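## Task

Take every tube from the tray and sort it by the dot on its cap: tubes with an orange dot go into the blue rack, tubes with a white dot into the green rack. Each tube must be pushed fully down into its rack. A tube that touches the floor means failure. The bottles in the tray must be upright in it at the end, and the tray must sit entirely on the work bench with nothing hanging past the edge. Either robot or both may work. At the end, release everything and move the robots away; a robot that has fallen or is left leaning means failure, and anything held in place only by a robot does not count.

## Robot and tools

Robots: r1 and r2, two identical Hello Robot Stretch 3 units. Each has a two-wheeled base (0.33 m long, 0.34 m wide, passive omni wheel at the rear), a lift on a mast, and a telescoping arm that reaches out to the robot's right side. The base cannot strafe; to move the gripper forward or back you drive the base. Turning in place pivots about the point between the drive wheels, 0.05 m behind the front edge; with the arm in and wrist folded the swept circle has radius 0.28 m, larger if the wrist is unfolded.

Frames: each robot reports in its own base frame (origin on the floor between drive wheels, x forward, y left, z up). hand_pose is in that frame, at the point where closed fingertips meet; with all wrist joints at zero its x points up, y back along the arm toward the mast, z to the rear. Odometry is the base frame at scene start; base_odometry counts wheel turns, so slip looks like travel. Heading is positive to the left, range -3.142 to 3.142. Robots do not know each other's positions except through images, lidar_m, wrist_depth_mm and head_depth_mm.

Tool execute_actions: argument actions is a list holding one action (or empty, which just returns state and pictures). The action is an object keyed by robot name, "r1" and/or "r2"; each robot gets its own entry with optional base, joints and contact_limits. All motions in the action begin together. base takes one command only: translate_m (metres, -1 to 1, an offset from the base's last reported position, positive forward) or rotate_rad (radians, -3.2 to 3.2, an offset turn in place, positive counter-clockwise/left). joints takes absolute targets by name: lift_m 0 to 1.1 (arm height); arm_m 0 to 0.52 (extension); wrist_yaw_rad -1.345 to 4.42 (0 along the arm, positive toward the front, 3.0 folded over the base); wrist_pitch_rad -1.57 to 0.451 (0 level, negative tips fingertips down); wrist_roll_rad -2.911 to 2.911 (0 fingers side by side); gripper_m -0.089 to 0.179 (bigger is wider; real fingertip gap is smaller by about 0.007 m near closed to 0.025 m wide open, zero below 0.007); head_pan_rad -3.953 to 1.73 (0 forward, positive left, -1.57 along the arm); head_tilt_rad -1.53 to 0.419 (negative down). contact_limits takes only arm_m, a motor effort percent from 1 to 100 at which the arm motion halts with contact_stop; smaller is gentler but too small halts instantly; values above the maximum are clipped. cameras lists which images to return: r1_head_camera, r1_nav_camera, r1_wrist_camera, r2_head_camera, r2_nav_camera, r2_wrist_camera, or all; omitted/null means all, [] means none. Any unknown key, camera name or out-of-range number rejects the whole call and nothing moves. Anything you omit may keep pushing toward an earlier target. One action lasts at most 15 s. If a result reports a stop, the remaining execute_actions, wait and finished_scene calls in that reply are skipped.

Other tools: wait (seconds 0 to 10) lets the scene run without new commands and returns state and images. zoom_image (camera, region [x0, y0, x1, y1] in pixels, top-left origin, at most 504 by 504) gives a closer look at that camera's latest full picture. finished_scene (scene number 1 or 2) ends the scene permanently and reports success; the goal must already hold steadily.

Results: base_status and joint_status describe how each motion of the last accepted action ended: done (for the base this only means wheels turned enough), off_target (resting short of target, maybe still pushing), contact_stop, time_out, torque_fault. After the last three the target is dropped; a stopped arm or lift goes slack until commanded again and a slack lift may sink under load. on_its_own covers uncommanded joints; its held at value is the target, not the position. motor_effort is percent of maximum, positive toward higher values, peak in brackets; readings are noisy and biased. An effort outside the rest range at rest suggests pushing or carrying. Positive wheel effort pushes forward. base_tilt gives forward/right lean in degrees (a few degrees of fixed bias). turned_by_wheels and turned_by_imu give rotation since the previous result. lidar_m: 12 distances in metres for 30-degree sectors starting straight ahead and going counter-clockwise (4th left, 7th behind, 10th right), at 0.17 m height, 0.15 to 12 m, "-" for nothing; it misses clear objects and table tops, and the robot's own body can block sectors 5, 6, 9, 10. wrist_depth_mm (45 to 1000) and head_depth_mm (280 to 4000, sideways image) are 7x7 grids of median depths from top left.

Cameras: head and nav cameras move with head pan/tilt; wrist camera rides on the gripper. Calibration given per camera maps the carrying robot's base frame to the camera, with small errors growing for the arm-mounted camera.

Speed: the base goes fast (0.30 m/s, 1.9 rad/s) only with lift_m under 0.30, arm_m under 0.03 and wrist_yaw_rad over 2.54; otherwise 0.10 m/s and 0.63 rad/s.

Gripping: command gripper_m below the object's width to hold it, lower squeezes harder; release by going at least 0.02 above the touching value. Neither reading nor status proves a grasp. Re-squeeze with a different value.

Cautions: fold or unfold the wrist only with lift_m 0.32 to 0.95, wrist_pitch_rad -0.4 and roll near 0; once folded, lift may drop to 0.25. With yaw below -0.4 keep pitch at -0.5 or lower. Pushing against something rigid with the gripper above about 0.45 m can tip the robot; do not push again after a contact_stop. Do not drive while holding or pressing on something fixed. If snagged or leaning, reverse in small steps, pull the gripper free, and lower lift to about 0.2. Wrist servos overloaded for seconds shut off for 10 s. Robots must never press against each other: once bases touch, any further travel is a hard press that ends the run; two robots also travel slightly different distances for the same command. Avoid dropping, slamming or knocking things; loose objects may occasionally be nudged by outside forces. The simulation keeps running while you think.

Each tool is called after ">>>" as name(argument=value, ...) on one line, values as JSON.

## Session

>>> execute_actions(actions=[])

Scene clock: 0.00 s.
r1.base_odometry: x=+0.000 y=+0.000 heading=+0.000 (m, m, rad; r1's odometry frame)
r1.turned_by_wheels: +0.000 (rad since the last result)
r1.turned_by_imu: +0.000 (rad since the last result)
r1.base_tilt: forward=-3.0 right=+1.0 (deg)
r1.lidar_m: 5.39 1.76 1.23 1.16 1.18 1.56 3.26 3.34 3.79 3.57 0.93 1.97
r1.head_depth_mm: 1895 2770 - - - 3445 2313 / 1853 2748 - - - 3553 2343 / 1852 2734 - - - 3545 2359 / 1858 2712 - - - 3564 2344 / 1841 2707 - - - 3647 2381 / 1829 2653 - - - 3641 2401 / 1809 2626 3704 3661 3601 3329 2378
r1.base_status: not commanded
r1.joint_positions: lift_m=+0.343 arm_m=-0.002 wrist_yaw_rad=+2.936 wrist_pitch_rad=-0.344 wrist_roll_rad=+0.006 gripper_m=+0.037 head_pan_rad=+0.013 head_tilt_rad=-0.010
r1.joint_status: not commanded
r1.motor_effort: left_wheel=+0 right_wheel=+0 lift_m=+30 arm_m=+1 wrist_yaw_rad=+0 wrist_pitch_rad=+7 wrist_roll_rad=+1 gripper_m=-1 head_pan_rad=+0 head_tilt_rad=+2 (%)
r1.hand_pose: x=+0.0262 y=+0.0853 z=+0.3723 quat_wxyz=(+0.192, +0.707, +0.049, +0.679) (m; r1's base frame)
r1.wrist_depth_mm: 901 - - - - - - / 979 - - - - - - / - - - - - - - / - - - 954 939 913 890 / 808 798 783 743 768 715 721 / 650 642 - 611 622 596 586 / 552 539 524 526 509 507 499
r2.base_odometry: x=+0.000 y=+0.000 heading=+0.000 (m, m, rad; r2's odometry frame)
r2.turned_by_wheels: +0.000 (rad since the last result)
r2.turned_by_imu: +0.000 (rad since the last result)
r2.base_tilt: forward=+0.3 right=-2.8 (deg)
r2.lidar_m: 1.11 1.08 1.14 1.64 3.57 3.74 3.78 0.97 1.02 1.47 3.46 1.45
r2.head_depth_mm: 1359 1373 1373 1383 1385 1403 1407 / 1278 1279 1287 1296 1305 1311 1314 / 1205 1205 1220 1221 1227 1231 1238 / 1128 1139 1147 1151 1155 1160 1172 / 1073 1076 1086 1090 1092 1098 1100 / 1019 1022 1027 1032 1038 1040 1048 / 972 978 978 981 986 993 1000
r2.base_status: not commanded
r2.joint_positions: lift_m=+0.323 arm_m=-0.002 wrist_yaw_rad=+3.020 wrist_pitch_rad=-0.403 wrist_roll_rad=-0.013 gripper_m=+0.037 head_pan_rad=+0.004 head_tilt_rad=+0.007
r2.joint_status: not commanded
r2.motor_effort: left_wheel=+0 right_wheel=+0 lift_m=+23 arm_m=+0 wrist_yaw_rad=+1 wrist_pitch_rad=+4 wrist_roll_rad=+0 gripper_m=+0 head_pan_rad=+0 head_tilt_rad=+2 (%)
r2.hand_pose: x=+0.0061 y=+0.0817 z=+0.3389 quat_wxyz=(+0.183, +0.695, +0.101, +0.688) (m; r2's base frame)
r2.wrist_depth_mm: - - - - - - 868 / - - - - - - 906 / - - - 997 980 964 895 / 825 817 782 786 783 752 737 / 671 659 - 642 647 635 628 / 558 566 - 558 525 556 531 / 486 496 - - 473 463 455
pictures: r1_head_camera (sideways: a quarter turn clockwise sets it upright), r1_nav_camera (sideways: a quarter turn counterclockwise sets it upright), r1_wrist_camera, r2_head_camera (sideways: a quarter turn clockwise sets it upright), r2_nav_camera (sideways: a quarter turn counterclockwise sets it upright), r2_wrist_camera
Images, in order (width x height): r1_head_camera 896x504, r1_nav_camera 672x504, r1_wrist_camera 644x364, r2_head_camera 896x504, r2_nav_camera 672x504, r2_wrist_camera 644x364.

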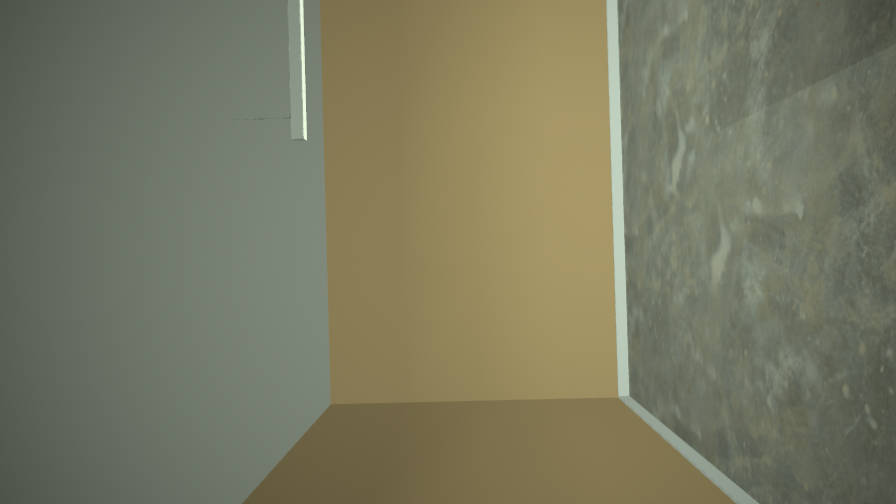

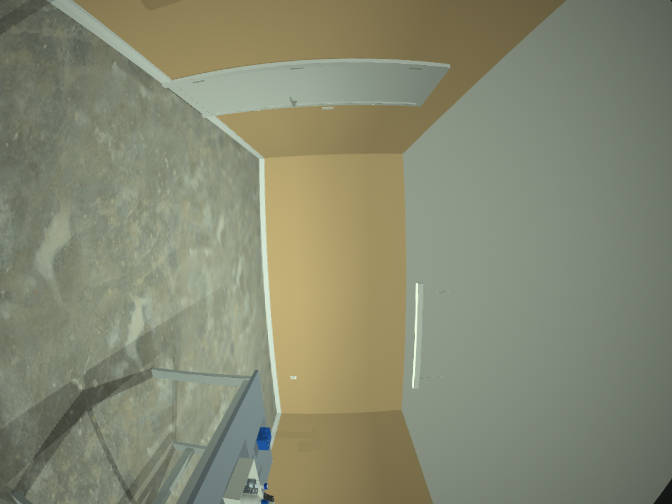

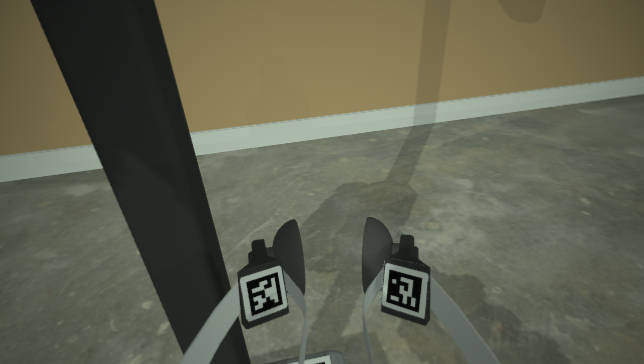

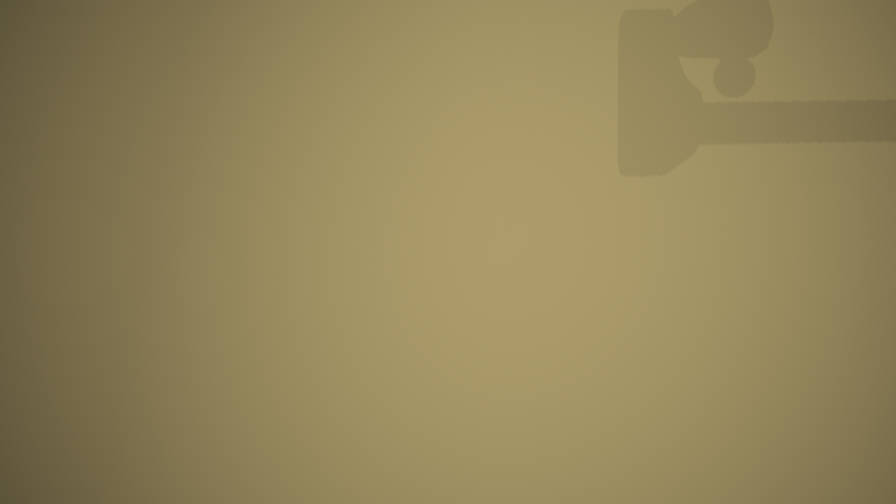

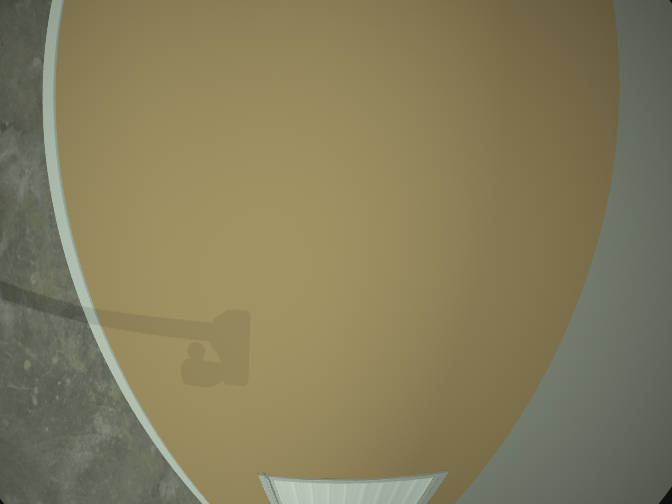

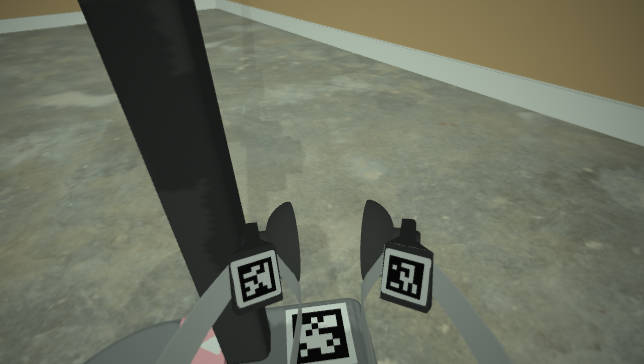

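>>> execute_actions(actions=[{"r1":{"joints":{"head_pan_rad":-0.9,"head_tilt_rad":-0.45}},"r2":{"joints":{"head_pan_rad":-2.1,"head_tilt_rad":-0.45}}}], cameras=["r1_head_camera","r1_nav_camera","r2_head_camera","r2_nav_camera"])

Scene clock: 8.93 s.
r1.base_odometry: x=+0.000 y=+0.000 heading=+0.000 (m, m, rad; r1's odometry frame)
r1.turned_by_wheels: +0.000 (rad since the last result)
r1.turned_by_imu: -0.001 (rad since the last result)
r1.base_tilt: forward=-3.0 right=+1.1 (deg)
r1.lidar_m: 5.40 1.76 1.23 1.16 1.19 1.56 3.27 3.33 3.76 3.56 0.93 1.98
r1.head_depth_mm: 3153 3298 3541 1306 1965 1694 1378 / 3327 3562 3813 1313 1057 1188 1320 / 3616 3841 - 1337 1993 1710 1391 / 3800 - - 1346 2143 1731 1394 / - - - 1364 2235 1747 1399 / - - - 1568 2271 1750 1423 / - - - 1749 2324 1754 1416
r1.base_status: not commanded
r1.joint_positions: lift_m=+0.343 arm_m=-0.002 wrist_yaw_rad=+2.936 wrist_pitch_rad=-0.344 wrist_roll_rad=+0.006 gripper_m=+0.037 head_pan_rad=-0.893 head_tilt_rad=-0.444
r1.joint_status: all done
r1.motor_effort: left_wheel=+0(0) right_wheel=+0(0) lift_m=+29(30) arm_m=+1(1) wrist_yaw_rad=+0(0) wrist_pitch_rad=+7(7) wrist_roll_rad=+1(1) gripper_m=+0(0) head_pan_rad=-2(31) head_tilt_rad=-2(23) (%)
r1.hand_pose: x=+0.0262 y=+0.0853 z=+0.3723 quat_wxyz=(+0.192, +0.707, +0.049, +0.679) (m; r1's base frame)
r1.wrist_depth_mm: 910 - - - - - - / 945 - - - - - - / - - - - - - - / - - - 950 946 896 888 / 815 789 785 760 758 718 697 / 646 634 - 610 628 597 577 / 550 536 527 528 510 508 503
r2.base_odometry: x=+0.000 y=+0.000 heading=+0.000 (m, m, rad; r2's odometry frame)
r2.turned_by_wheels: +0.000 (rad since the last result)
r2.turned_by_imu: -0.001 (rad since the last result)
r2.base_tilt: forward=+0.3 right=-2.7 (deg)
r2.lidar_m: 1.10 1.08 1.15 1.64 3.58 3.73 3.75 0.97 1.02 1.47 3.42 1.45
r2.head_depth_mm: 3086 3275 3429 1118 1821 1411 1267 / 3218 3449 3579 1136 1949 1464 1268 / 3368 3709 1657 1265 1967 1462 1276 / 3572 - 1572 1348 1975 1511 1283 / 3823 - 1837 2361 1986 1569 1289 / - - 1811 2433 1918 1567 1287 / - - 1857 2601 1924 1555 1288
r2.base_status: not commanded
r2.joint_positions: lift_m=+0.323 arm_m=-0.002 wrist_yaw_rad=+3.020 wrist_pitch_rad=-0.403 wrist_roll_rad=-0.013 gripper_m=+0.037 head_pan_rad=-2.093 head_tilt_rad=-0.444
r2.joint_status: all done
r2.motor_effort: left_wheel=+0(1) right_wheel=+0(0) lift_m=+23(23) arm_m=+0(0) wrist_yaw_rad=+0(1) wrist_pitch_rad=+5(4) wrist_roll_rad=+0(0) gripper_m=+0(1) head_pan_rad=-2(26) head_tilt_rad=-4(38) (%)
r2.hand_pose: x=+0.0061 y=+0.0817 z=+0.3389 quat_wxyz=(+0.183, +0.695, +0.101, +0.688) (m; r2's base frame)
r2.wrist_depth_mm: - - - - - - 874 / - - - - - - 912 / - - - - - 963 879 / 831 787 808 761 799 753 750 / 677 658 - 643 651 631 619 / 579 560 - 559 519 528 519 / 492 502 - - 471 476 460
pictures: r1_head_camera (sideways: a quarter turn clockwise sets it upright), r1_nav_camera (sideways: a quarter turn counterclockwise sets it upright), r2_head_camera (sideways: a quarter turn clockwise sets it upright), r2_nav_camera (sideways: a quarter turn counterclockwise sets it upright)
camera_calibration (this result's frames):
r1_head_camera: T_world_to_cam=[[-0.235235, 0.328931, -0.914587, 1.21253], [0.762665, 0.645785, 0.0360963, -0.0410627], [0.6025, -0.689033, -0.402775, 0.477908], [0, 0, 0, 1]] pos_world=[0.0286075, -0.0430276, 1.30294]
r1_nav_camera: T_world_to_cam=[[0.235669, -0.373299, 0.897278, -1.1245], [-0.808801, -0.587219, -0.0318729, 0.100339], [0.538797, -0.718208, -0.440314, 0.533507], [0, 0, 0, 1]] pos_world=[0.0587115, 0.0223155, 1.2471]
r2_head_camera: T_world_to_cam=[[0.236098, 0.371537, -0.897897, 1.18924], [0.861578, -0.507353, 0.0166126, -0.0242671], [-0.449378, -0.77753, -0.439893, 0.528557], [0, 0, 0, 1]] pos_world=[-0.022346, -0.0431879, 1.30072]
r2_nav_camera: T_world_to_cam=[[-0.188909, -0.380266, 0.905379, -1.13985], [-0.891925, 0.452166, 0.00381085, 0.049155], [-0.410831, -0.806811, -0.424587, 0.511024], [0, 0, 0, 1]] pos_world=[0.0384576, -0.0433749, 1.24879]
Images, in order (width x height): r1_head_camera 896x504, r1_nav_camera 672x504, r2_head_camera 896x504, r2_nav_camera 672x504.

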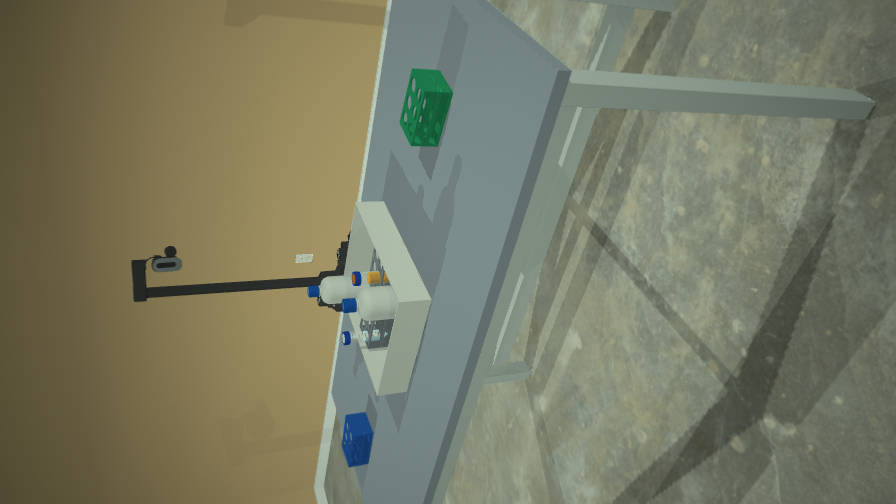

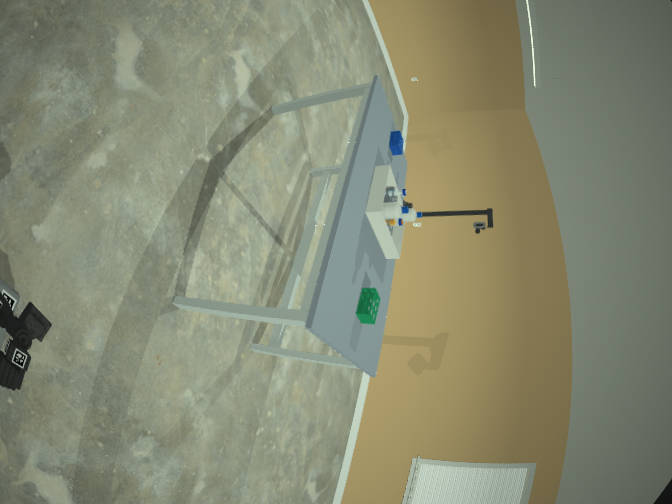

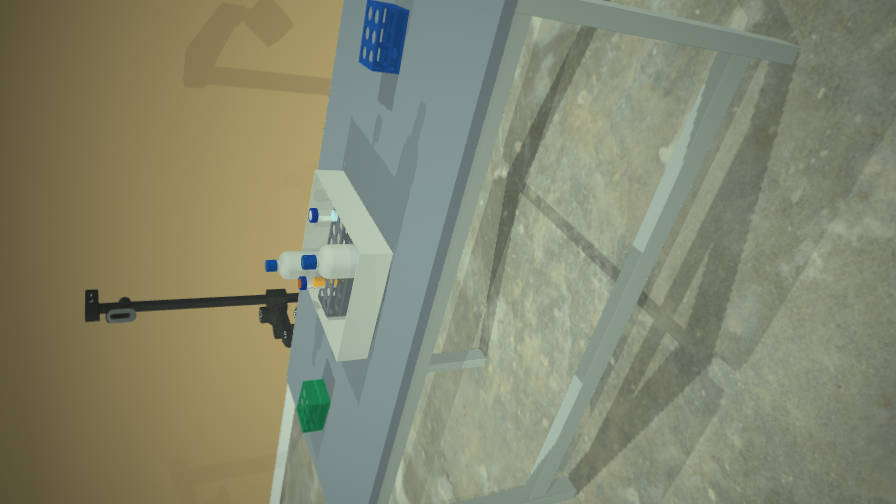

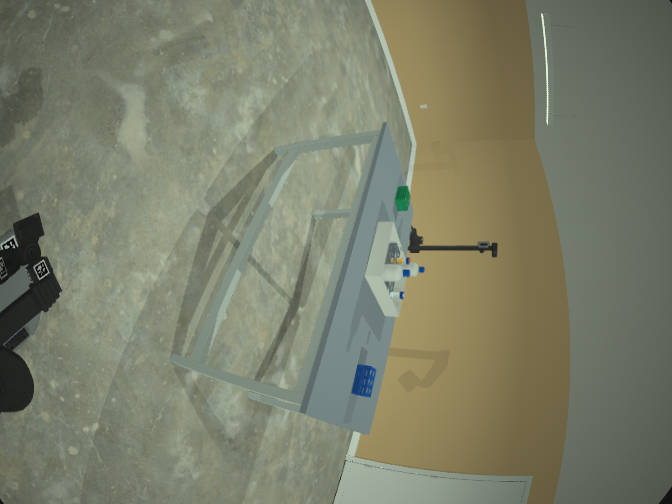

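>>> execute_actions(actions=[{"r1":{"base":{"rotate_rad":-0.33},"joints":{"lift_m":0.28,"head_pan_rad":-1.2,"head_tilt_rad":-0.7}},"r2":{"base":{"rotate_rad":-1.67},"joints":{"lift_m":0.28,"head_pan_rad":-1.2,"head_tilt_rad":-0.7}}}], cameras=[])

>>> execute_actions(actions=[{"r1":{"base":{"translate_m":1},"joints":{"head_pan_rad":-0.8}},"r2":{"base":{"translate_m":1},"joints":{"head_pan_rad":-0.65}}}], cameras=["r1_head_camera","r2_head_camera"])

Scene clock: 22.77 s.
r1.base_odometry: x=+0.000 y=+0.000 heading=-0.330 (m, m, rad; r1's odometry frame)
r1.turned_by_wheels: -0.330 (rad since the last result)
r1.turned_by_imu: -0.334 (rad since the last result)
r1.base_tilt: forward=-3.0 right=+0.9 (deg)
r1.lidar_m: 1.97 2.98 1.47 1.17 1.17 1.27 1.93 3.27 3.55 3.59 0.93 0.94
r1.head_depth_mm: 3048 3363 2673 2039 1630 1376 1187 / 3091 3342 2720 2057 1646 1389 1191 / 3045 3382 2746 2056 1668 1393 1198 / 3054 3434 2764 2090 1668 1407 1201 / 3064 3466 2860 2094 1683 1416 1213 / 3069 3357 1669 1992 1609 1384 1227 / 3041 3395 1191 1077 1682 1440 1223
r1.base_status: done
r1.joint_positions: lift_m=+0.280 arm_m=-0.002 wrist_yaw_rad=+2.936 wrist_pitch_rad=-0.346 wrist_roll_rad=+0.006 gripper_m=+0.037 head_pan_rad=-1.193 head_tilt_rad=-0.692
r1.joint_status: all done
r1.motor_effort: left_wheel=+3(11) right_wheel=-3(10) lift_m=+23(28) arm_m=+1(1) wrist_yaw_rad=+1(0) wrist_pitch_rad=+8(8) wrist_roll_rad=+1(0) gripper_m=+0(1) head_pan_rad=-2(19) head_tilt_rad=-4(18) (%)
r1.hand_pose: x=+0.0262 y=+0.0852 z=+0.3095 quat_wxyz=(+0.193, +0.707, +0.049, +0.679) (m; r1's base frame)
r1.wrist_depth_mm: 821 - - - - - - / 870 - - - - - - / 914 - - - - - - / 921 - 859 845 830 808 786 / 708 683 678 654 663 633 620 / 563 556 - 533 542 519 510 / 478 490 - - 440 444 430
r2.base_odometry: x=+0.000 y=+0.000 heading=-1.670 (m, m, rad; r2's odometry frame)
r2.turned_by_wheels: -1.670 (rad since the last result)
r2.turned_by_imu: -1.660 (rad since the last result)
r2.base_tilt: forward=+0.5 right=-2.8 (deg)
r2.lidar_m: 1.31 4.97 1.60 1.13 1.09 1.11 1.48 3.53 3.64 3.90 0.97 0.99
r2.head_depth_mm: 3421 3374 2420 1885 1542 1307 1127 / 3296 3305 2407 1871 1547 1303 1132 / 3221 3407 2405 1881 1551 1313 1136 / 3156 3335 2445 1895 1539 1310 1141 / 3064 3282 2435 1896 1557 1308 1135 / 3014 3282 2437 1906 1474 1316 1145 / 2966 3041 1045 1799 1490 1318 1150
r2.base_status: done
r2.joint_positions: lift_m=+0.280 arm_m=-0.002 wrist_yaw_rad=+3.020 wrist_pitch_rad=-0.404 wrist_roll_rad=-0.013 gripper_m=+0.037 head_pan_rad=-1.207 head_tilt_rad=-0.691
r2.joint_status: all done
r2.motor_effort: left_wheel=+3(13) right_wheel=-1(5) lift_m=+20(16) arm_m=+0(0) wrist_yaw_rad=+0(1) wrist_pitch_rad=+5(5) wrist_roll_rad=+0(0) gripper_m=-1(1) head_pan_rad=+2(27) head_tilt_rad=-5(32) (%)
r2.hand_pose: x=+0.0061 y=+0.0816 z=+0.2959 quat_wxyz=(+0.183, +0.695, +0.101, +0.688) (m; r2's base frame)
r2.wrist_depth_mm: 810 - - - - - - / 875 - - - - - - / 874 977 889 899 900 888 871 / 751 726 730 722 700 694 655 / 611 601 - 592 595 569 561 / 507 512 - - 475 475 477 / 452 - - - 419 414 409
pictures: none
No camera images: the call's "cameras" was empty. Leave "cameras" out to get every camera's image.

Scene clock: 27.87 s.
r1.base_odometry: x=+0.946 y=-0.324 heading=-0.330 (m, m, rad; r1's odometry frame)
r1.turned_by_wheels: +0.000 (rad since the last result)
r1.turned_by_imu: +0.000 (rad since the last result)
r1.base_tilt: forward=-3.0 right=+1.1 (deg)
r1.lidar_m: 0.98 3.97 1.91 1.56 1.54 1.67 2.56 4.18 0.72 1.14 1.13 1.23
r1.head_depth_mm: 2642 2885 1030 736 678 1344 1188 / 2747 3043 1047 795 681 1391 1185 / 2837 3245 993 807 711 1399 1192 / 2960 3328 1148 831 734 1394 1206 / 3075 3515 1165 870 768 1414 1210 / 3255 3553 1119 878 1595 1422 1222 / 3373 3813 1107 893 1610 1427 1218
r1.base_status: done
r1.joint_positions: lift_m=+0.280 arm_m=-0.002 wrist_yaw_rad=+2.936 wrist_pitch_rad=-0.346 wrist_roll_rad=+0.006 gripper_m=+0.037 head_pan_rad=-0.807 head_tilt_rad=-0.692
r1.joint_status: all done
r1.motor_effort: left_wheel=+3(13) right_wheel=-3(7) lift_m=+23(23) arm_m=+1(1) wrist_yaw_rad=-1(0) wrist_pitch_rad=+8(8) wrist_roll_rad=+1(1) gripper_m=-1(1) head_pan_rad=+3(21) head_tilt_rad=-3(3) (%)
r1.hand_pose: x=+0.0262 y=+0.0852 z=+0.3095 quat_wxyz=(+0.193, +0.707, +0.049, +0.678) (m; r1's base frame)
r1.wrist_depth_mm: - - - - - - - / - - - - - - - / - - - - - - - / 911 - 864 857 829 789 778 / 696 692 674 666 664 632 617 / 568 556 - 539 544 514 513 / 483 489 - - 439 445 434
r2.base_odometry: x=-0.099 y=-0.995 heading=-1.670 (m, m, rad; r2's odometry frame)
r2.turned_by_wheels: +0.000 (rad since the last result)
r2.turned_by_imu: +0.004 (rad since the last result)
r2.base_tilt: forward=+0.4 right=-2.7 (deg)
r2.lidar_m: 0.59 4.40 2.38 1.69 1.62 1.67 2.22 4.38 0.63 0.45 0.43 0.44
r2.head_depth_mm: 2540 2862 943 694 633 1247 1089 / 2599 2812 865 715 636 1276 1088 / 2718 3007 962 730 654 1315 1094 / 2794 3077 1002 777 675 1310 1120 / 2873 3128 1008 787 693 1323 1145 / 2970 3245 948 784 1441 1263 1143 / 3097 3338 980 787 1487 1268 1144
r2.base_status: done
r2.joint_positions: lift_m=+0.280 arm_m=-0.002 wrist_yaw_rad=+3.020 wrist_pitch_rad=-0.405 wrist_roll_rad=-0.013 gripper_m=+0.037 head_pan_rad=-0.657 head_tilt_rad=-0.692
r2.joint_status: all done
r2.motor_effort: left_wheel=+2(12) right_wheel=-2(4) lift_m=+20(20) arm_m=+0(0) wrist_yaw_rad=+0(0) wrist_pitch_rad=+5(5) wrist_roll_rad=+0(0) gripper_m=+0(1) head_pan_rad=+2(24) head_tilt_rad=-5(6) (%)
r2.hand_pose: x=+0.0061 y=+0.0816 z=+0.2958 quat_wxyz=(+0.184, +0.695, +0.101, +0.688) (m; r2's base frame)
r2.wrist_depth_mm: - - - - - - - / - - - - - - - / 982 967 926 933 907 873 852 / 727 734 714 709 708 679 678 / 604 599 - 588 606 551 556 / 510 508 - - 466 473 471 / 450 - - - 421 418 412
pictures: r1_head_camera (sideways: a quarter turn clockwise sets it upright), r2_head_camera (sideways: a quarter turn clockwise sets it upright)
camera_calibration (this result's frames):
r1_head_camera: T_world_to_cam=[[-0.409223, 0.460664, -0.787607, 1.04801], [0.711136, 0.701856, 0.0410181, -0.0471434], [0.571683, -0.543311, -0.614811, 0.753978], [0, 0, 0, 1]] pos_world=[0.0313575, -0.0400458, 1.2909]
r2_head_camera: T_world_to_cam=[[-0.499961, 0.410082, -0.762805, 1.01759], [0.621637, 0.783187, 0.013604, -0.0188817], [0.602998, -0.467387, -0.646485, 0.790923], [0, 0, 0, 1]] pos_world=[0.0435651, -0.0328391, 1.2878]
Images, in order (width x height): r1_head_camera 896x504, r2_head_camera 896x504.

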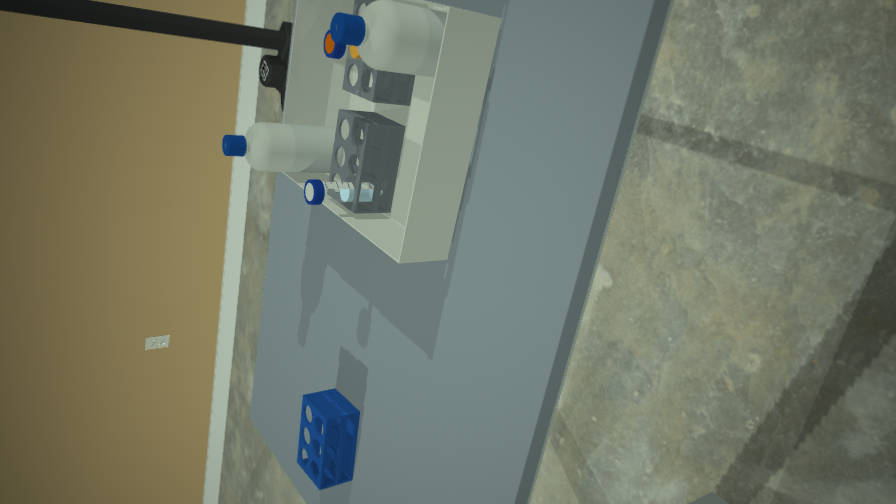

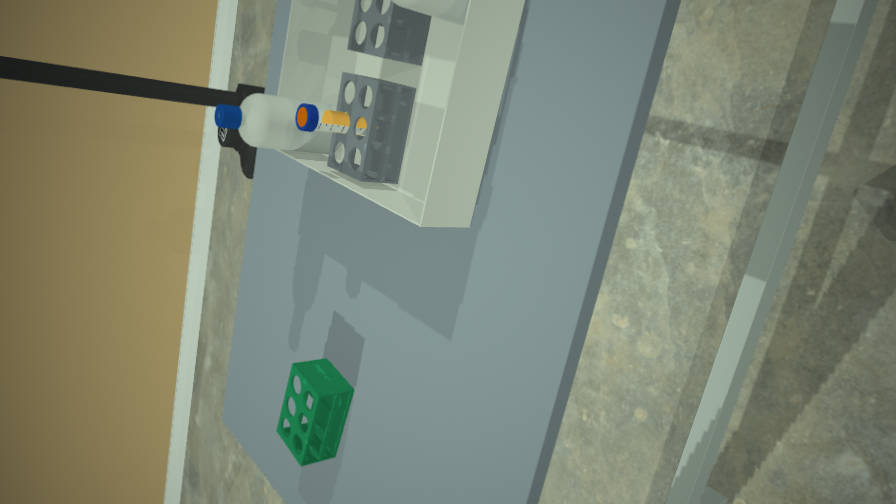

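>>> execute_actions(actions=[{"r1":{"base":{"rotate_rad":0.43},"joints":{"lift_m":0.93,"wrist_pitch_rad":-0.4}},"r2":{"base":{"rotate_rad":0.44},"joints":{"lift_m":0.93,"wrist_pitch_rad":-0.4}}}], cameras=[])

>>> execute_actions(actions=[{"r1":{"base":{"translate_m":0.25},"joints":{"wrist_yaw_rad":0,"wrist_roll_rad":0,"arm_m":0.08,"gripper_m":0.09,"head_pan_rad":-1.5}},"r2":{"base":{"translate_m":0.23},"joints":{"wrist_yaw_rad":0,"wrist_roll_rad":0,"arm_m":0.08,"gripper_m":0.09,"head_pan_rad":-1.5}}}])

Scene clock: 41.43 s.
r1.base_odometry: x=+0.946 y=-0.324 heading=+0.100 (m, m, rad; r1's odometry frame)
r1.turned_by_wheels: +0.430 (rad since the last result)
r1.turned_by_imu: +0.432 (rad since the last result)
r1.base_tilt: forward=-3.0 right=+1.1 (deg)
r1.lidar_m: 4.49 2.08 1.58 1.54 1.62 2.29 4.16 0.72 1.16 1.13 1.19 0.98
r1.head_depth_mm: 3121 3375 1102 838 697 1381 1183 / 3349 3607 1091 848 785 1396 1195 / 3630 3769 1104 856 1626 1388 1200 / - - 1146 926 1677 1399 1204 / - - 1160 1180 1536 1420 1213 / - - 2875 2057 1696 1414 1221 / - - 2901 2143 1713 1433 1225
r1.base_status: done
r1.joint_positions: lift_m=+0.930 arm_m=-0.002 wrist_yaw_rad=+2.936 wrist_pitch_rad=-0.416 wrist_roll_rad=+0.006 gripper_m=+0.037 head_pan_rad=-0.807 head_tilt_rad=-0.692
r1.joint_status: all done
r1.motor_effort: left_wheel=-4(10) right_wheel=+3(10) lift_m=+35(35) arm_m=+1(1) wrist_yaw_rad=+0(0) wrist_pitch_rad=+7(9) wrist_roll_rad=+1(1) gripper_m=+0(1) head_pan_rad=+2(2) head_tilt_rad=-4(3) (%)
r1.hand_pose: x=+0.0245 y=+0.0771 z=+0.9429 quat_wxyz=(+0.217, +0.705, +0.074, +0.671) (m; r1's base frame)
r1.wrist_depth_mm: - - - - - - - / - - - - - - - / - - - - - - - / - - - - - - - / - - - - - - - / - - - - - - - / - - - - - - -
r2.base_odometry: x=-0.099 y=-0.995 heading=-1.230 (m, m, rad; r2's odometry frame)
r2.turned_by_wheels: +0.440 (rad since the last result)
r2.turned_by_imu: +0.437 (rad since the last result)
r2.base_tilt: forward=+0.3 right=-2.8 (deg)
r2.lidar_m: 4.40 2.63 1.74 1.62 1.64 2.06 4.38 0.70 0.47 0.43 0.44 0.55
r2.head_depth_mm: 2828 3056 993 774 634 1281 1108 / 3085 3261 954 773 671 1300 1070 / 3381 3389 965 777 1444 1314 1133 / 3631 3388 1004 783 1551 1268 1133 / - 3375 1009 866 1333 1323 1140 / - 3422 2428 1733 1558 1317 1143 / - 3430 2440 1907 1563 1321 1147
r2.base_status: done
r2.joint_positions: lift_m=+0.930 arm_m=-0.002 wrist_yaw_rad=+3.020 wrist_pitch_rad=-0.414 wrist_roll_rad=-0.013 gripper_m=+0.037 head_pan_rad=-0.657 head_tilt_rad=-0.692
r2.joint_status: all done
r2.motor_effort: left_wheel=-1(9) right_wheel=+2(7) lift_m=+26(26) arm_m=+0(0) wrist_yaw_rad=+1(1) wrist_pitch_rad=+5(7) wrist_roll_rad=+0(0) gripper_m=+0(0) head_pan_rad=+3(2) head_tilt_rad=-5(4) (%)
r2.hand_pose: x=+0.0059 y=+0.0804 z=+0.9433 quat_wxyz=(+0.187, +0.695, +0.105, +0.687) (m; r2's base frame)
r2.wrist_depth_mm: - - - - - - - / - - - - - - - / - - - - - - - / - - - - - - - / - - - - - - - / - - - - - - - / - - - - - - -
pictures: none
No camera images: the call's "cameras" was empty. Leave "cameras" out to get every camera's image.

Scene clock: 45.10 s.
r1.base_odometry: x=+1.195 y=-0.299 heading=+0.100 (m, m, rad; r1's odometry frame)
r1.turned_by_wheels: +0.000 (rad since the last result)
r1.turned_by_imu: -0.001 (rad since the last result)
r1.base_tilt: forward=-3.1 right=+1.1 (deg)
r1.lidar_m: 4.23 2.06 1.57 1.53 1.61 2.27 4.42 0.93 1.17 1.14 0.81 0.78
r1.head_depth_mm: 1338 2937 1055 - - - 1185 / 2711 3006 1055 906 - - 1191 / 2776 2986 997 917 728 1364 1194 / 2780 3125 1147 881 709 1406 1202 / 2819 3117 1160 867 721 1413 1207 / 2843 3183 1173 880 742 1413 1209 / 2929 3248 1189 889 752 1430 1230
r1.base_status: done
r1.joint_positions: lift_m=+0.930 arm_m=+0.080 wrist_yaw_rad=+0.001 wrist_pitch_rad=-0.416 wrist_roll_rad=+0.001 gripper_m=+0.090 head_pan_rad=-1.493 head_tilt_rad=-0.692
r1.joint_status: all done
r1.motor_effort: left_wheel=-3(7) right_wheel=+2(8) lift_m=+35(36) arm_m=+4(6) wrist_yaw_rad=-1(2) wrist_pitch_rad=+7(7) wrist_roll_rad=+0(1) gripper_m=+0(88) head_pan_rad=-3(29) head_tilt_rad=-3(3) (%)
r1.hand_pose: x=-0.0212 y=-0.4493 z=+0.9429 quat_wxyz=(+0.692, +0.147, -0.692, -0.146) (m; r1's base frame)
r1.wrist_depth_mm: - - - - - - - / - - - - - - - / - 709 730 645 580 381 660 / 576 558 550 508 415 400 504 / 461 451 454 429 424 417 411 / 378 376 367 362 356 354 348 / 325 322 313 312 307 303 299
r2.base_odometry: x=-0.022 y=-1.212 heading=-1.230 (m, m, rad; r2's odometry frame)
r2.turned_by_wheels: +0.000 (rad since the last result)
r2.turned_by_imu: +0.000 (rad since the last result)
r2.base_tilt: forward=+0.3 right=-2.6 (deg)
r2.lidar_m: 4.17 2.65 1.78 1.64 1.66 2.10 4.50 0.65 0.44 0.40 0.41 0.52
r2.head_depth_mm: 2617 3020 978 - - 1273 1088 / 2529 2982 956 - - 1274 1090 / 2628 2914 852 - - 1284 1097 / 2622 2923 927 755 639 1287 1098 / 2648 2875 1001 783 644 1296 1099 / 2624 2925 1012 786 641 1291 1097 / 2581 2899 1014 788 645 1267 1105
r2.base_status: done
r2.joint_positions: lift_m=+0.930 arm_m=+0.080 wrist_yaw_rad=+0.002 wrist_pitch_rad=-0.414 wrist_roll_rad=-0.005 gripper_m=+0.090 head_pan_rad=-1.493 head_tilt_rad=-0.692
r2.joint_status: all done
r2.motor_effort: left_wheel=-3(3) right_wheel=+2(5) lift_m=+25(26) arm_m=+3(4) wrist_yaw_rad=+0(0) wrist_pitch_rad=+5(5) wrist_roll_rad=+2(3) gripper_m=+0(80) head_pan_rad=-2(27) head_tilt_rad=-6(6) (%)
r2.hand_pose: x=-0.0211 y=-0.4495 z=+0.9433 quat_wxyz=(+0.694, +0.147, -0.690, -0.145) (m; r2's base frame)
r2.wrist_depth_mm: - - - - - - - / - - - 545 - 831 805 / 699 675 658 549 606 496 301 / 453 528 518 459 468 350 337 / 443 426 447 415 326 328 346 / 368 367 357 338 339 348 340 / 317 319 311 309 300 300 295
pictures: r1_head_camera (sideways: a quarter turn clockwise sets it upright), r1_nav_camera (sideways: a quarter turn counterclockwise sets it upright), r1_wrist_camera, r2_head_camera (sideways: a quarter turn clockwise sets it upright), r2_nav_camera (sideways: a quarter turn counterclockwise sets it upright), r2_wrist_camera
camera_calibration (this result's frames):
r1_head_camera: T_world_to_cam=[[-0.0248718, 0.615675, -0.787607, 1.04566], [0.994852, 0.0926623, 0.0410181, -0.0488741], [0.0982354, -0.782533, -0.614811, 0.756866], [0, 0, 0, 1]] pos_world=[0.000279025, -0.0469864, 1.2909]
r1_nav_camera: T_world_to_cam=[[-0.000239701, -0.647242, 0.762284, -0.947043], [-0.999593, -0.0215783, -0.0186361, 0.0842614], [0.0285109, -0.761979, -0.646974, 0.805493], [0, 0, 0, 1]] pos_world=[0.0610348, 0.00261995, 1.24462]
r1_wrist_camera: T_world_to_cam=[[-0.998621, -0.00189849, -0.0524648, 0.0401639], [0.0433766, 0.533122, -0.844926, 1.07853], [0.0295742, -0.846036, -0.532305, 0.287327], [0, 0, 0, 1]] pos_world=[-0.0151718, -0.331822, 1.06633]
r2_head_camera: T_world_to_cam=[[-0.0309554, 0.645888, -0.762804, 1.01472], [0.997864, 0.0638909, 0.013604, -0.0211766], [0.0575229, -0.760754, -0.646487, 0.794252], [0, 0, 0, 1]] pos_world=[0.00685484, -0.0498143, 1.2878]
r2_nav_camera: T_world_to_cam=[[0.0750131, -0.628766, 0.773968, -0.970111], [-0.991517, -0.12965, -0.00922845, 0.0667374], [0.106147, -0.76671, -0.633157, 0.779234], [0, 0, 0, 1]] pos_world=[0.0562287, -0.00387345, 1.24483]
r2_wrist_camera: T_world_to_cam=[[-0.999837, -0.00675537, -0.0167519, -0.00435873], [0.00987712, 0.572012, -0.820186, 1.06224], [0.0151229, -0.820218, -0.571851, 0.336322], [0, 0, 0, 1]] pos_world=[-0.019936, -0.331783, 1.06349]
Images, in order (width x height): r1_head_camera 896x504, r1_nav_camera 672x504, r1_wrist_camera 644x364, r2_head_camera 896x504, r2_nav_camera 672x504, r2_wrist_camera 644x364.

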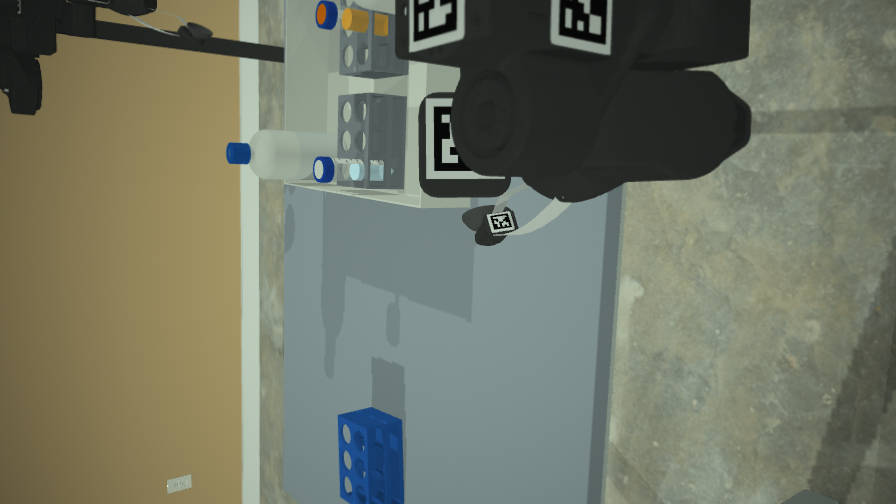

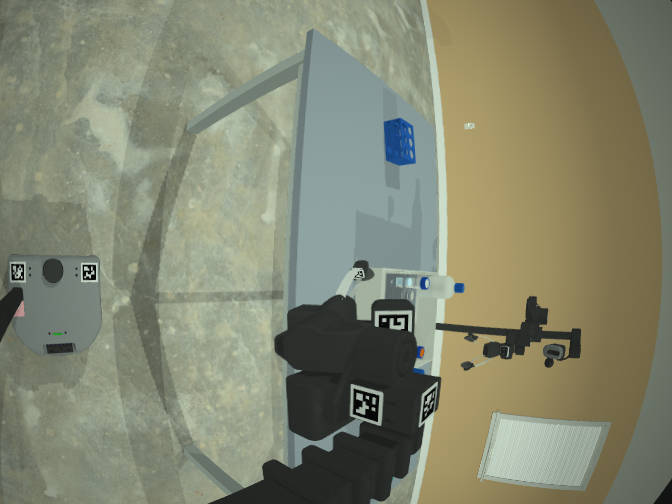

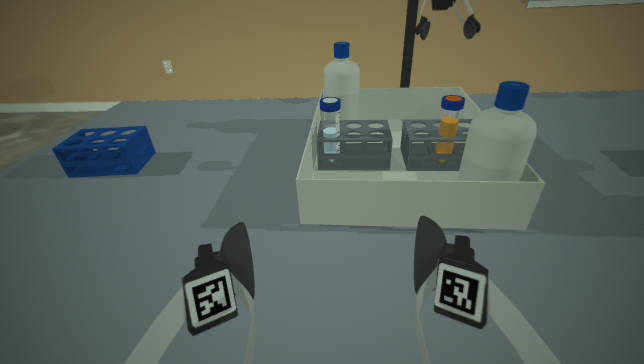

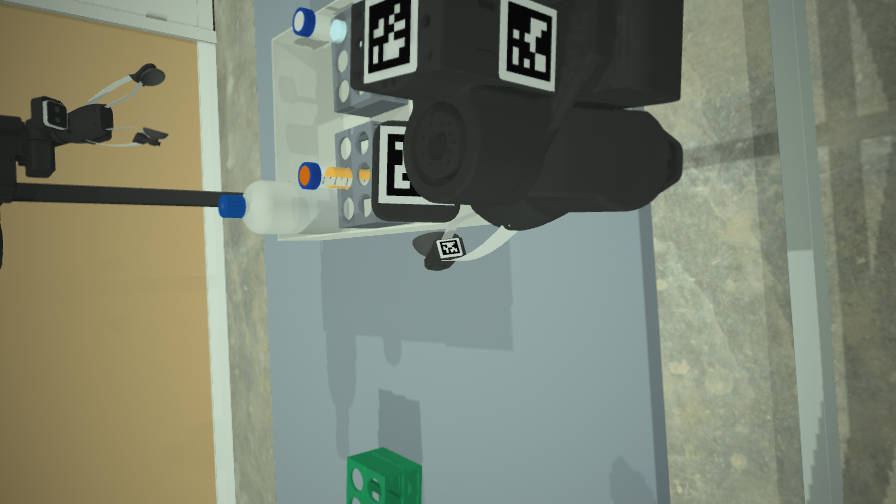

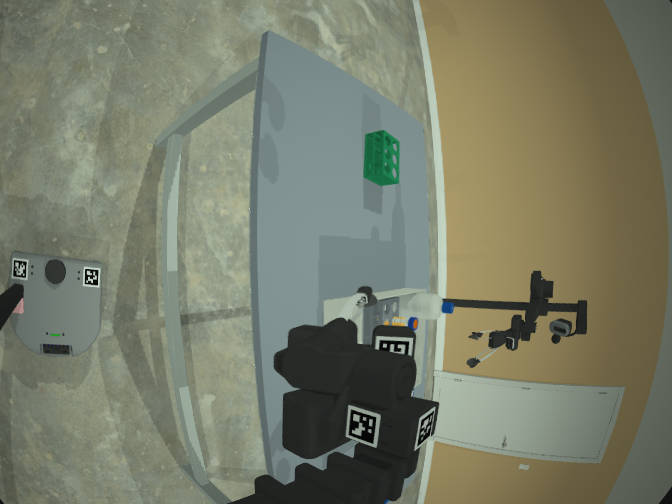

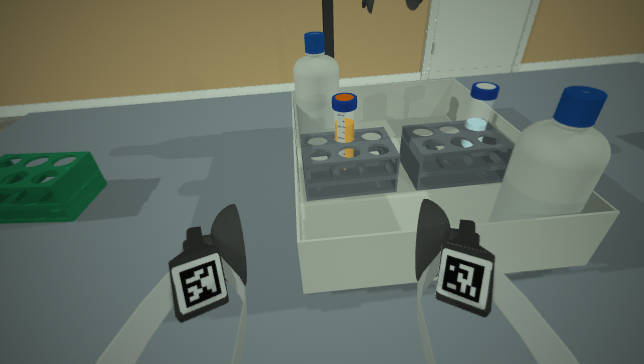

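>>> execute_actions(actions=[{"r1":{"joints":{"lift_m":0.9,"arm_m":0.34,"gripper_m":0.07}},"r2":{"base":{"translate_m":-0.022},"joints":{"lift_m":0.9,"arm_m":0.3,"gripper_m":0.07}}}], cameras=["r1_wrist_camera","r2_wrist_camera","r1_head_camera"])

Scene clock: 55.07 s.
r1.base_odometry: x=+1.195 y=-0.299 heading=+0.100 (m, m, rad; r1's odometry frame)
r1.turned_by_wheels: +0.000 (rad since the last result)
r1.turned_by_imu: -0.001 (rad since the last result)
r1.base_tilt: forward=-3.0 right=+1.0 (deg)
r1.lidar_m: 4.23 2.06 1.57 1.53 1.60 2.27 4.42 0.93 1.17 1.14 0.81 0.78
r1.head_depth_mm: 1005 1583 - 770 675 1371 1175 / 2757 2988 - 782 702 1391 1201 / 2761 3058 1193 799 705 1397 1201 / 2781 3099 1152 861 712 1403 1212 / 2836 3167 1163 874 720 1408 1210 / 2823 3152 1172 880 747 1423 1221 / 2907 3223 1187 884 752 1432 1227
r1.base_status: not commanded
r1.joint_positions: lift_m=+0.900 arm_m=+0.340 wrist_yaw_rad=+0.000 wrist_pitch_rad=-0.417 wrist_roll_rad=+0.001 gripper_m=+0.070 head_pan_rad=-1.493 head_tilt_rad=-0.692
r1.joint_status: all done
r1.motor_effort: left_wheel=-3(2) right_wheel=+2(3) lift_m=+22(31) arm_m=+4(5) wrist_yaw_rad=+0(1) wrist_pitch_rad=+7(8) wrist_roll_rad=+0(0) gripper_m=-1(78) head_pan_rad=-3(3) head_tilt_rad=-3(4) (%)
r1.hand_pose: x=-0.0215 y=-0.7092 z=+0.9133 quat_wxyz=(+0.692, +0.146, -0.692, -0.147) (m; r1's base frame)
r1.wrist_depth_mm: - - - - - 402 - / - - - - - - - / - 683 658 435 499 479 561 / 521 507 497 394 454 432 414 / 392 406 412 319 345 308 297 / 342 337 - 314 317 313 300 / 291 289 276 275 271 271 216
r2.base_odometry: x=-0.029 y=-1.191 heading=-1.230 (m, m, rad; r2's odometry frame)
r2.turned_by_wheels: +0.000 (rad since the last result)
r2.turned_by_imu: -0.001 (rad since the last result)
r2.base_tilt: forward=+0.3 right=-2.8 (deg)
r2.lidar_m: 4.21 2.66 1.77 1.64 1.66 2.10 4.50 0.66 0.44 0.41 0.41 0.52
r2.head_depth_mm: 2687 2969 - 711 636 1310 1091 / 933 2813 - 709 636 1303 1089 / 1456 2938 - 707 638 1310 1097 / 2638 2966 908 779 641 1295 1099 / 2587 2877 1002 781 640 1288 1100 / 2550 2925 1005 781 644 1286 1099 / 2574 2903 1013 788 643 1285 1097
r2.base_status: done
r2.joint_positions: lift_m=+0.900 arm_m=+0.300 wrist_yaw_rad=+0.001 wrist_pitch_rad=-0.415 wrist_roll_rad=-0.005 gripper_m=+0.070 head_pan_rad=-1.493 head_tilt_rad=-0.692
r2.joint_status: all done
r2.motor_effort: left_wheel=-2(7) right_wheel=+2(3) lift_m=+20(25) arm_m=+4(3) wrist_yaw_rad=+0(1) wrist_pitch_rad=+5(5) wrist_roll_rad=+2(2) gripper_m=+0(72) head_pan_rad=-2(2) head_tilt_rad=-5(5) (%)
r2.hand_pose: x=-0.0214 y=-0.6694 z=+0.9135 quat_wxyz=(+0.694, +0.146, -0.690, -0.145) (m; r2's base frame)
r2.wrist_depth_mm: - - - - - - - / - - - - - - - / - - 560 342 442 455 537 / 476 468 441 347 441 388 392 / 389 384 387 280 323 291 275 / 330 324 244 265 261 269 269 / 284 283 272 264 268 265 260
pictures: r1_head_camera (sideways: a quarter turn clockwise sets it upright), r1_wrist_camera, r2_wrist_camera
camera_calibration (this result's frames):
r1_head_camera: T_world_to_cam=[[-0.0247225, 0.615681, -0.787607, 1.04566], [0.994875, 0.092421, 0.0410181, -0.0488743], [0.0980455, -0.782557, -0.614811, 0.756867], [0, 0, 0, 1]] pos_world=[0.000267626, -0.046985, 1.2909]
r1_wrist_camera: T_world_to_cam=[[-0.998623, -0.000590207, -0.0524649, 0.0387616], [0.0440544, 0.533677, -0.84454, 1.19217], [0.0284978, -0.845688, -0.532916, 0.0525017], [0, 0, 0, 1]] pos_world=[-0.0153082, -0.591808, 1.03684]
r2_wrist_camera: T_world_to_cam=[[-0.99984, -0.00526331, -0.0170826, -0.00534342], [0.0109949, 0.572413, -0.819892, 1.16363], [0.0140937, -0.819948, -0.572264, 0.139458], [0, 0, 0, 1]] pos_world=[-0.020102, -0.551756, 1.03376]
Images, in order (width x height): r1_head_camera 896x504, r1_wrist_camera 644x364, r2_wrist_camera 644x364.

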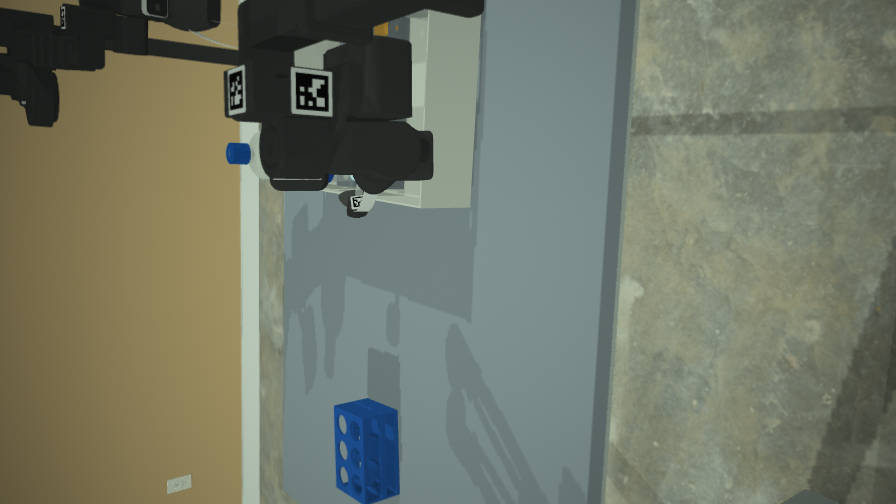

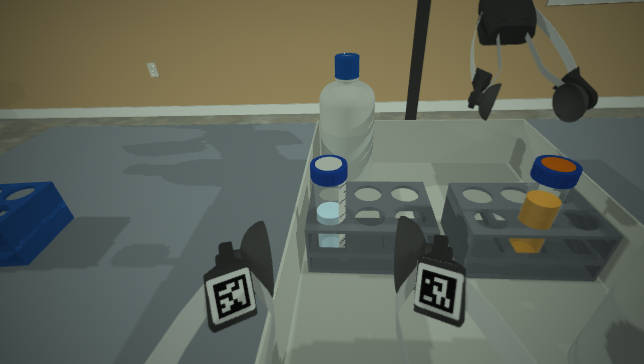

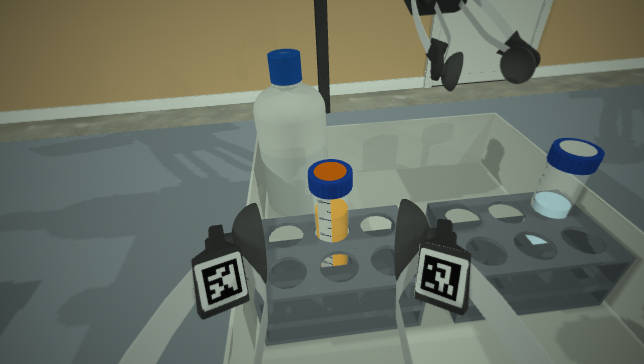

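>>> execute_actions(actions=[{"r1":{"joints":{"lift_m":0.88,"arm_m":0.45}},"r2":{"joints":{"lift_m":0.88,"arm_m":0.375}}}], cameras=["r1_wrist_camera","r2_wrist_camera"])

Scene clock: 61.30 s.
r1.base_odometry: x=+1.195 y=-0.299 heading=+0.100 (m, m, rad; r1's odometry frame)
r1.turned_by_wheels: +0.000 (rad since the last result)
r1.turned_by_imu: -0.001 (rad since the last result)
r1.base_tilt: forward=-3.0 right=+1.0 (deg)
r1.lidar_m: 4.26 2.06 1.58 1.53 1.60 2.26 4.42 0.93 1.17 1.14 0.81 0.78
r1.head_depth_mm: 1341 933 - 780 677 1372 1192 / 2645 2985 - 788 702 1384 1192 / 2751 3048 1139 803 707 1393 1197 / 2780 3135 1150 866 712 1410 1204 / 2819 3138 1163 874 722 1415 1207 / 2833 3187 1170 877 745 1422 1215 / 2888 3245 1187 891 755 1431 1224
r1.base_status: not commanded
r1.joint_positions: lift_m=+0.880 arm_m=+0.450 wrist_yaw_rad=+0.000 wrist_pitch_rad=-0.417 wrist_roll_rad=+0.001 gripper_m=+0.070 head_pan_rad=-1.493 head_tilt_rad=-0.692
r1.joint_status: all done
r1.motor_effort: left_wheel=-2(2) right_wheel=+3(3) lift_m=+23(26) arm_m=+4(5) wrist_yaw_rad=+0(0) wrist_pitch_rad=+7(7) wrist_roll_rad=+0(0) gripper_m=+0(0) head_pan_rad=-2(2) head_tilt_rad=-3(3) (%)
r1.hand_pose: x=-0.0215 y=-0.8192 z=+0.8933 quat_wxyz=(+0.692, +0.146, -0.692, -0.147) (m; r1's base frame)
r1.wrist_depth_mm: - - - - - - 249 / - - - - - - 246 / - - - 311 386 - 515 / 479 470 458 339 394 389 195 / 378 375 380 198 358 344 247 / 315 311 - 218 252 237 218 / 270 268 254 219 216 211 199
r2.base_odometry: x=-0.029 y=-1.191 heading=-1.230 (m, m, rad; r2's odometry frame)
r2.turned_by_wheels: +0.000 (rad since the last result)
r2.turned_by_imu: -0.001 (rad since the last result)
r2.base_tilt: forward=+0.4 right=-2.7 (deg)
r2.lidar_m: 4.21 2.65 1.77 1.64 1.67 2.10 4.50 0.66 0.44 0.41 0.41 0.52
r2.head_depth_mm: 2676 2982 - 708 636 1314 1089 / 877 883 877 712 636 1310 1091 / 1530 2872 - 713 639 1312 1095 / 2649 2926 928 777 638 1284 1094 / 2620 2873 1004 781 639 1289 1095 / 2599 2899 1014 785 645 1282 1101 / 2581 2952 1018 788 644 1293 1095
r2.base_status: not commanded
r2.joint_positions: lift_m=+0.880 arm_m=+0.375 wrist_yaw_rad=+0.001 wrist_pitch_rad=-0.415 wrist_roll_rad=-0.005 gripper_m=+0.070 head_pan_rad=-1.493 head_tilt_rad=-0.692
r2.joint_status: all done
r2.motor_effort: left_wheel=-3(2) right_wheel=+2(2) lift_m=+20(18) arm_m=+3(4) wrist_yaw_rad=+0(0) wrist_pitch_rad=+5(5) wrist_roll_rad=+2(2) gripper_m=+0(0) head_pan_rad=-2(2) head_tilt_rad=-5(5) (%)
r2.hand_pose: x=-0.0214 y=-0.7444 z=+0.8935 quat_wxyz=(+0.694, +0.146, -0.690, -0.145) (m; r2's base frame)
r2.wrist_depth_mm: - - - - - 262 - / - - - - - - 576 / - - 489 268 526 355 464 / 443 437 393 277 379 373 209 / 360 353 339 180 346 329 244 / 305 304 246 207 229 222 208 / 261 260 196 200 197 218 194
pictures: r1_wrist_camera, r2_wrist_camera
camera_calibration (this result's frames):
r1_wrist_camera: T_world_to_cam=[[-0.998623, -0.000576385, -0.0524652, 0.0376551], [0.0440616, 0.53369, -0.844532, 1.23397], [0.0284869, -0.84568, -0.532929, -0.0511681], [0, 0, 0, 1]] pos_world=[-0.0153096, -0.701805, 1.01683]
r2_wrist_camera: T_world_to_cam=[[-0.99984, -0.005263, -0.0170827, -0.00607983], [0.0109951, 0.572416, -0.81989, 1.19015], [0.0140935, -0.819947, -0.572266, 0.0665069], [0, 0, 0, 1]] pos_world=[-0.020102, -0.626763, 1.01375]
Images, in order (width x height): r1_wrist_camera 644x364, r2_wrist_camera 644x364.

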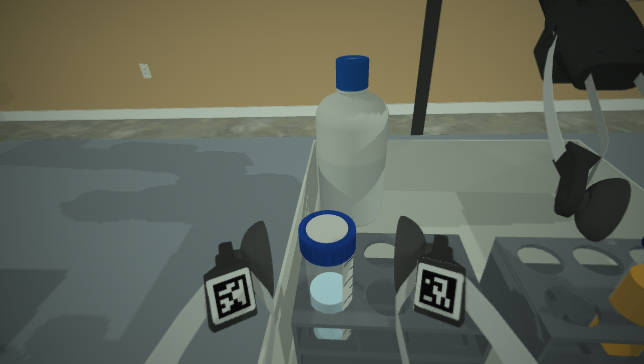

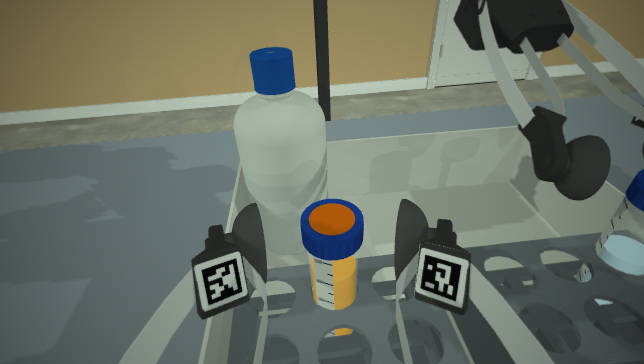

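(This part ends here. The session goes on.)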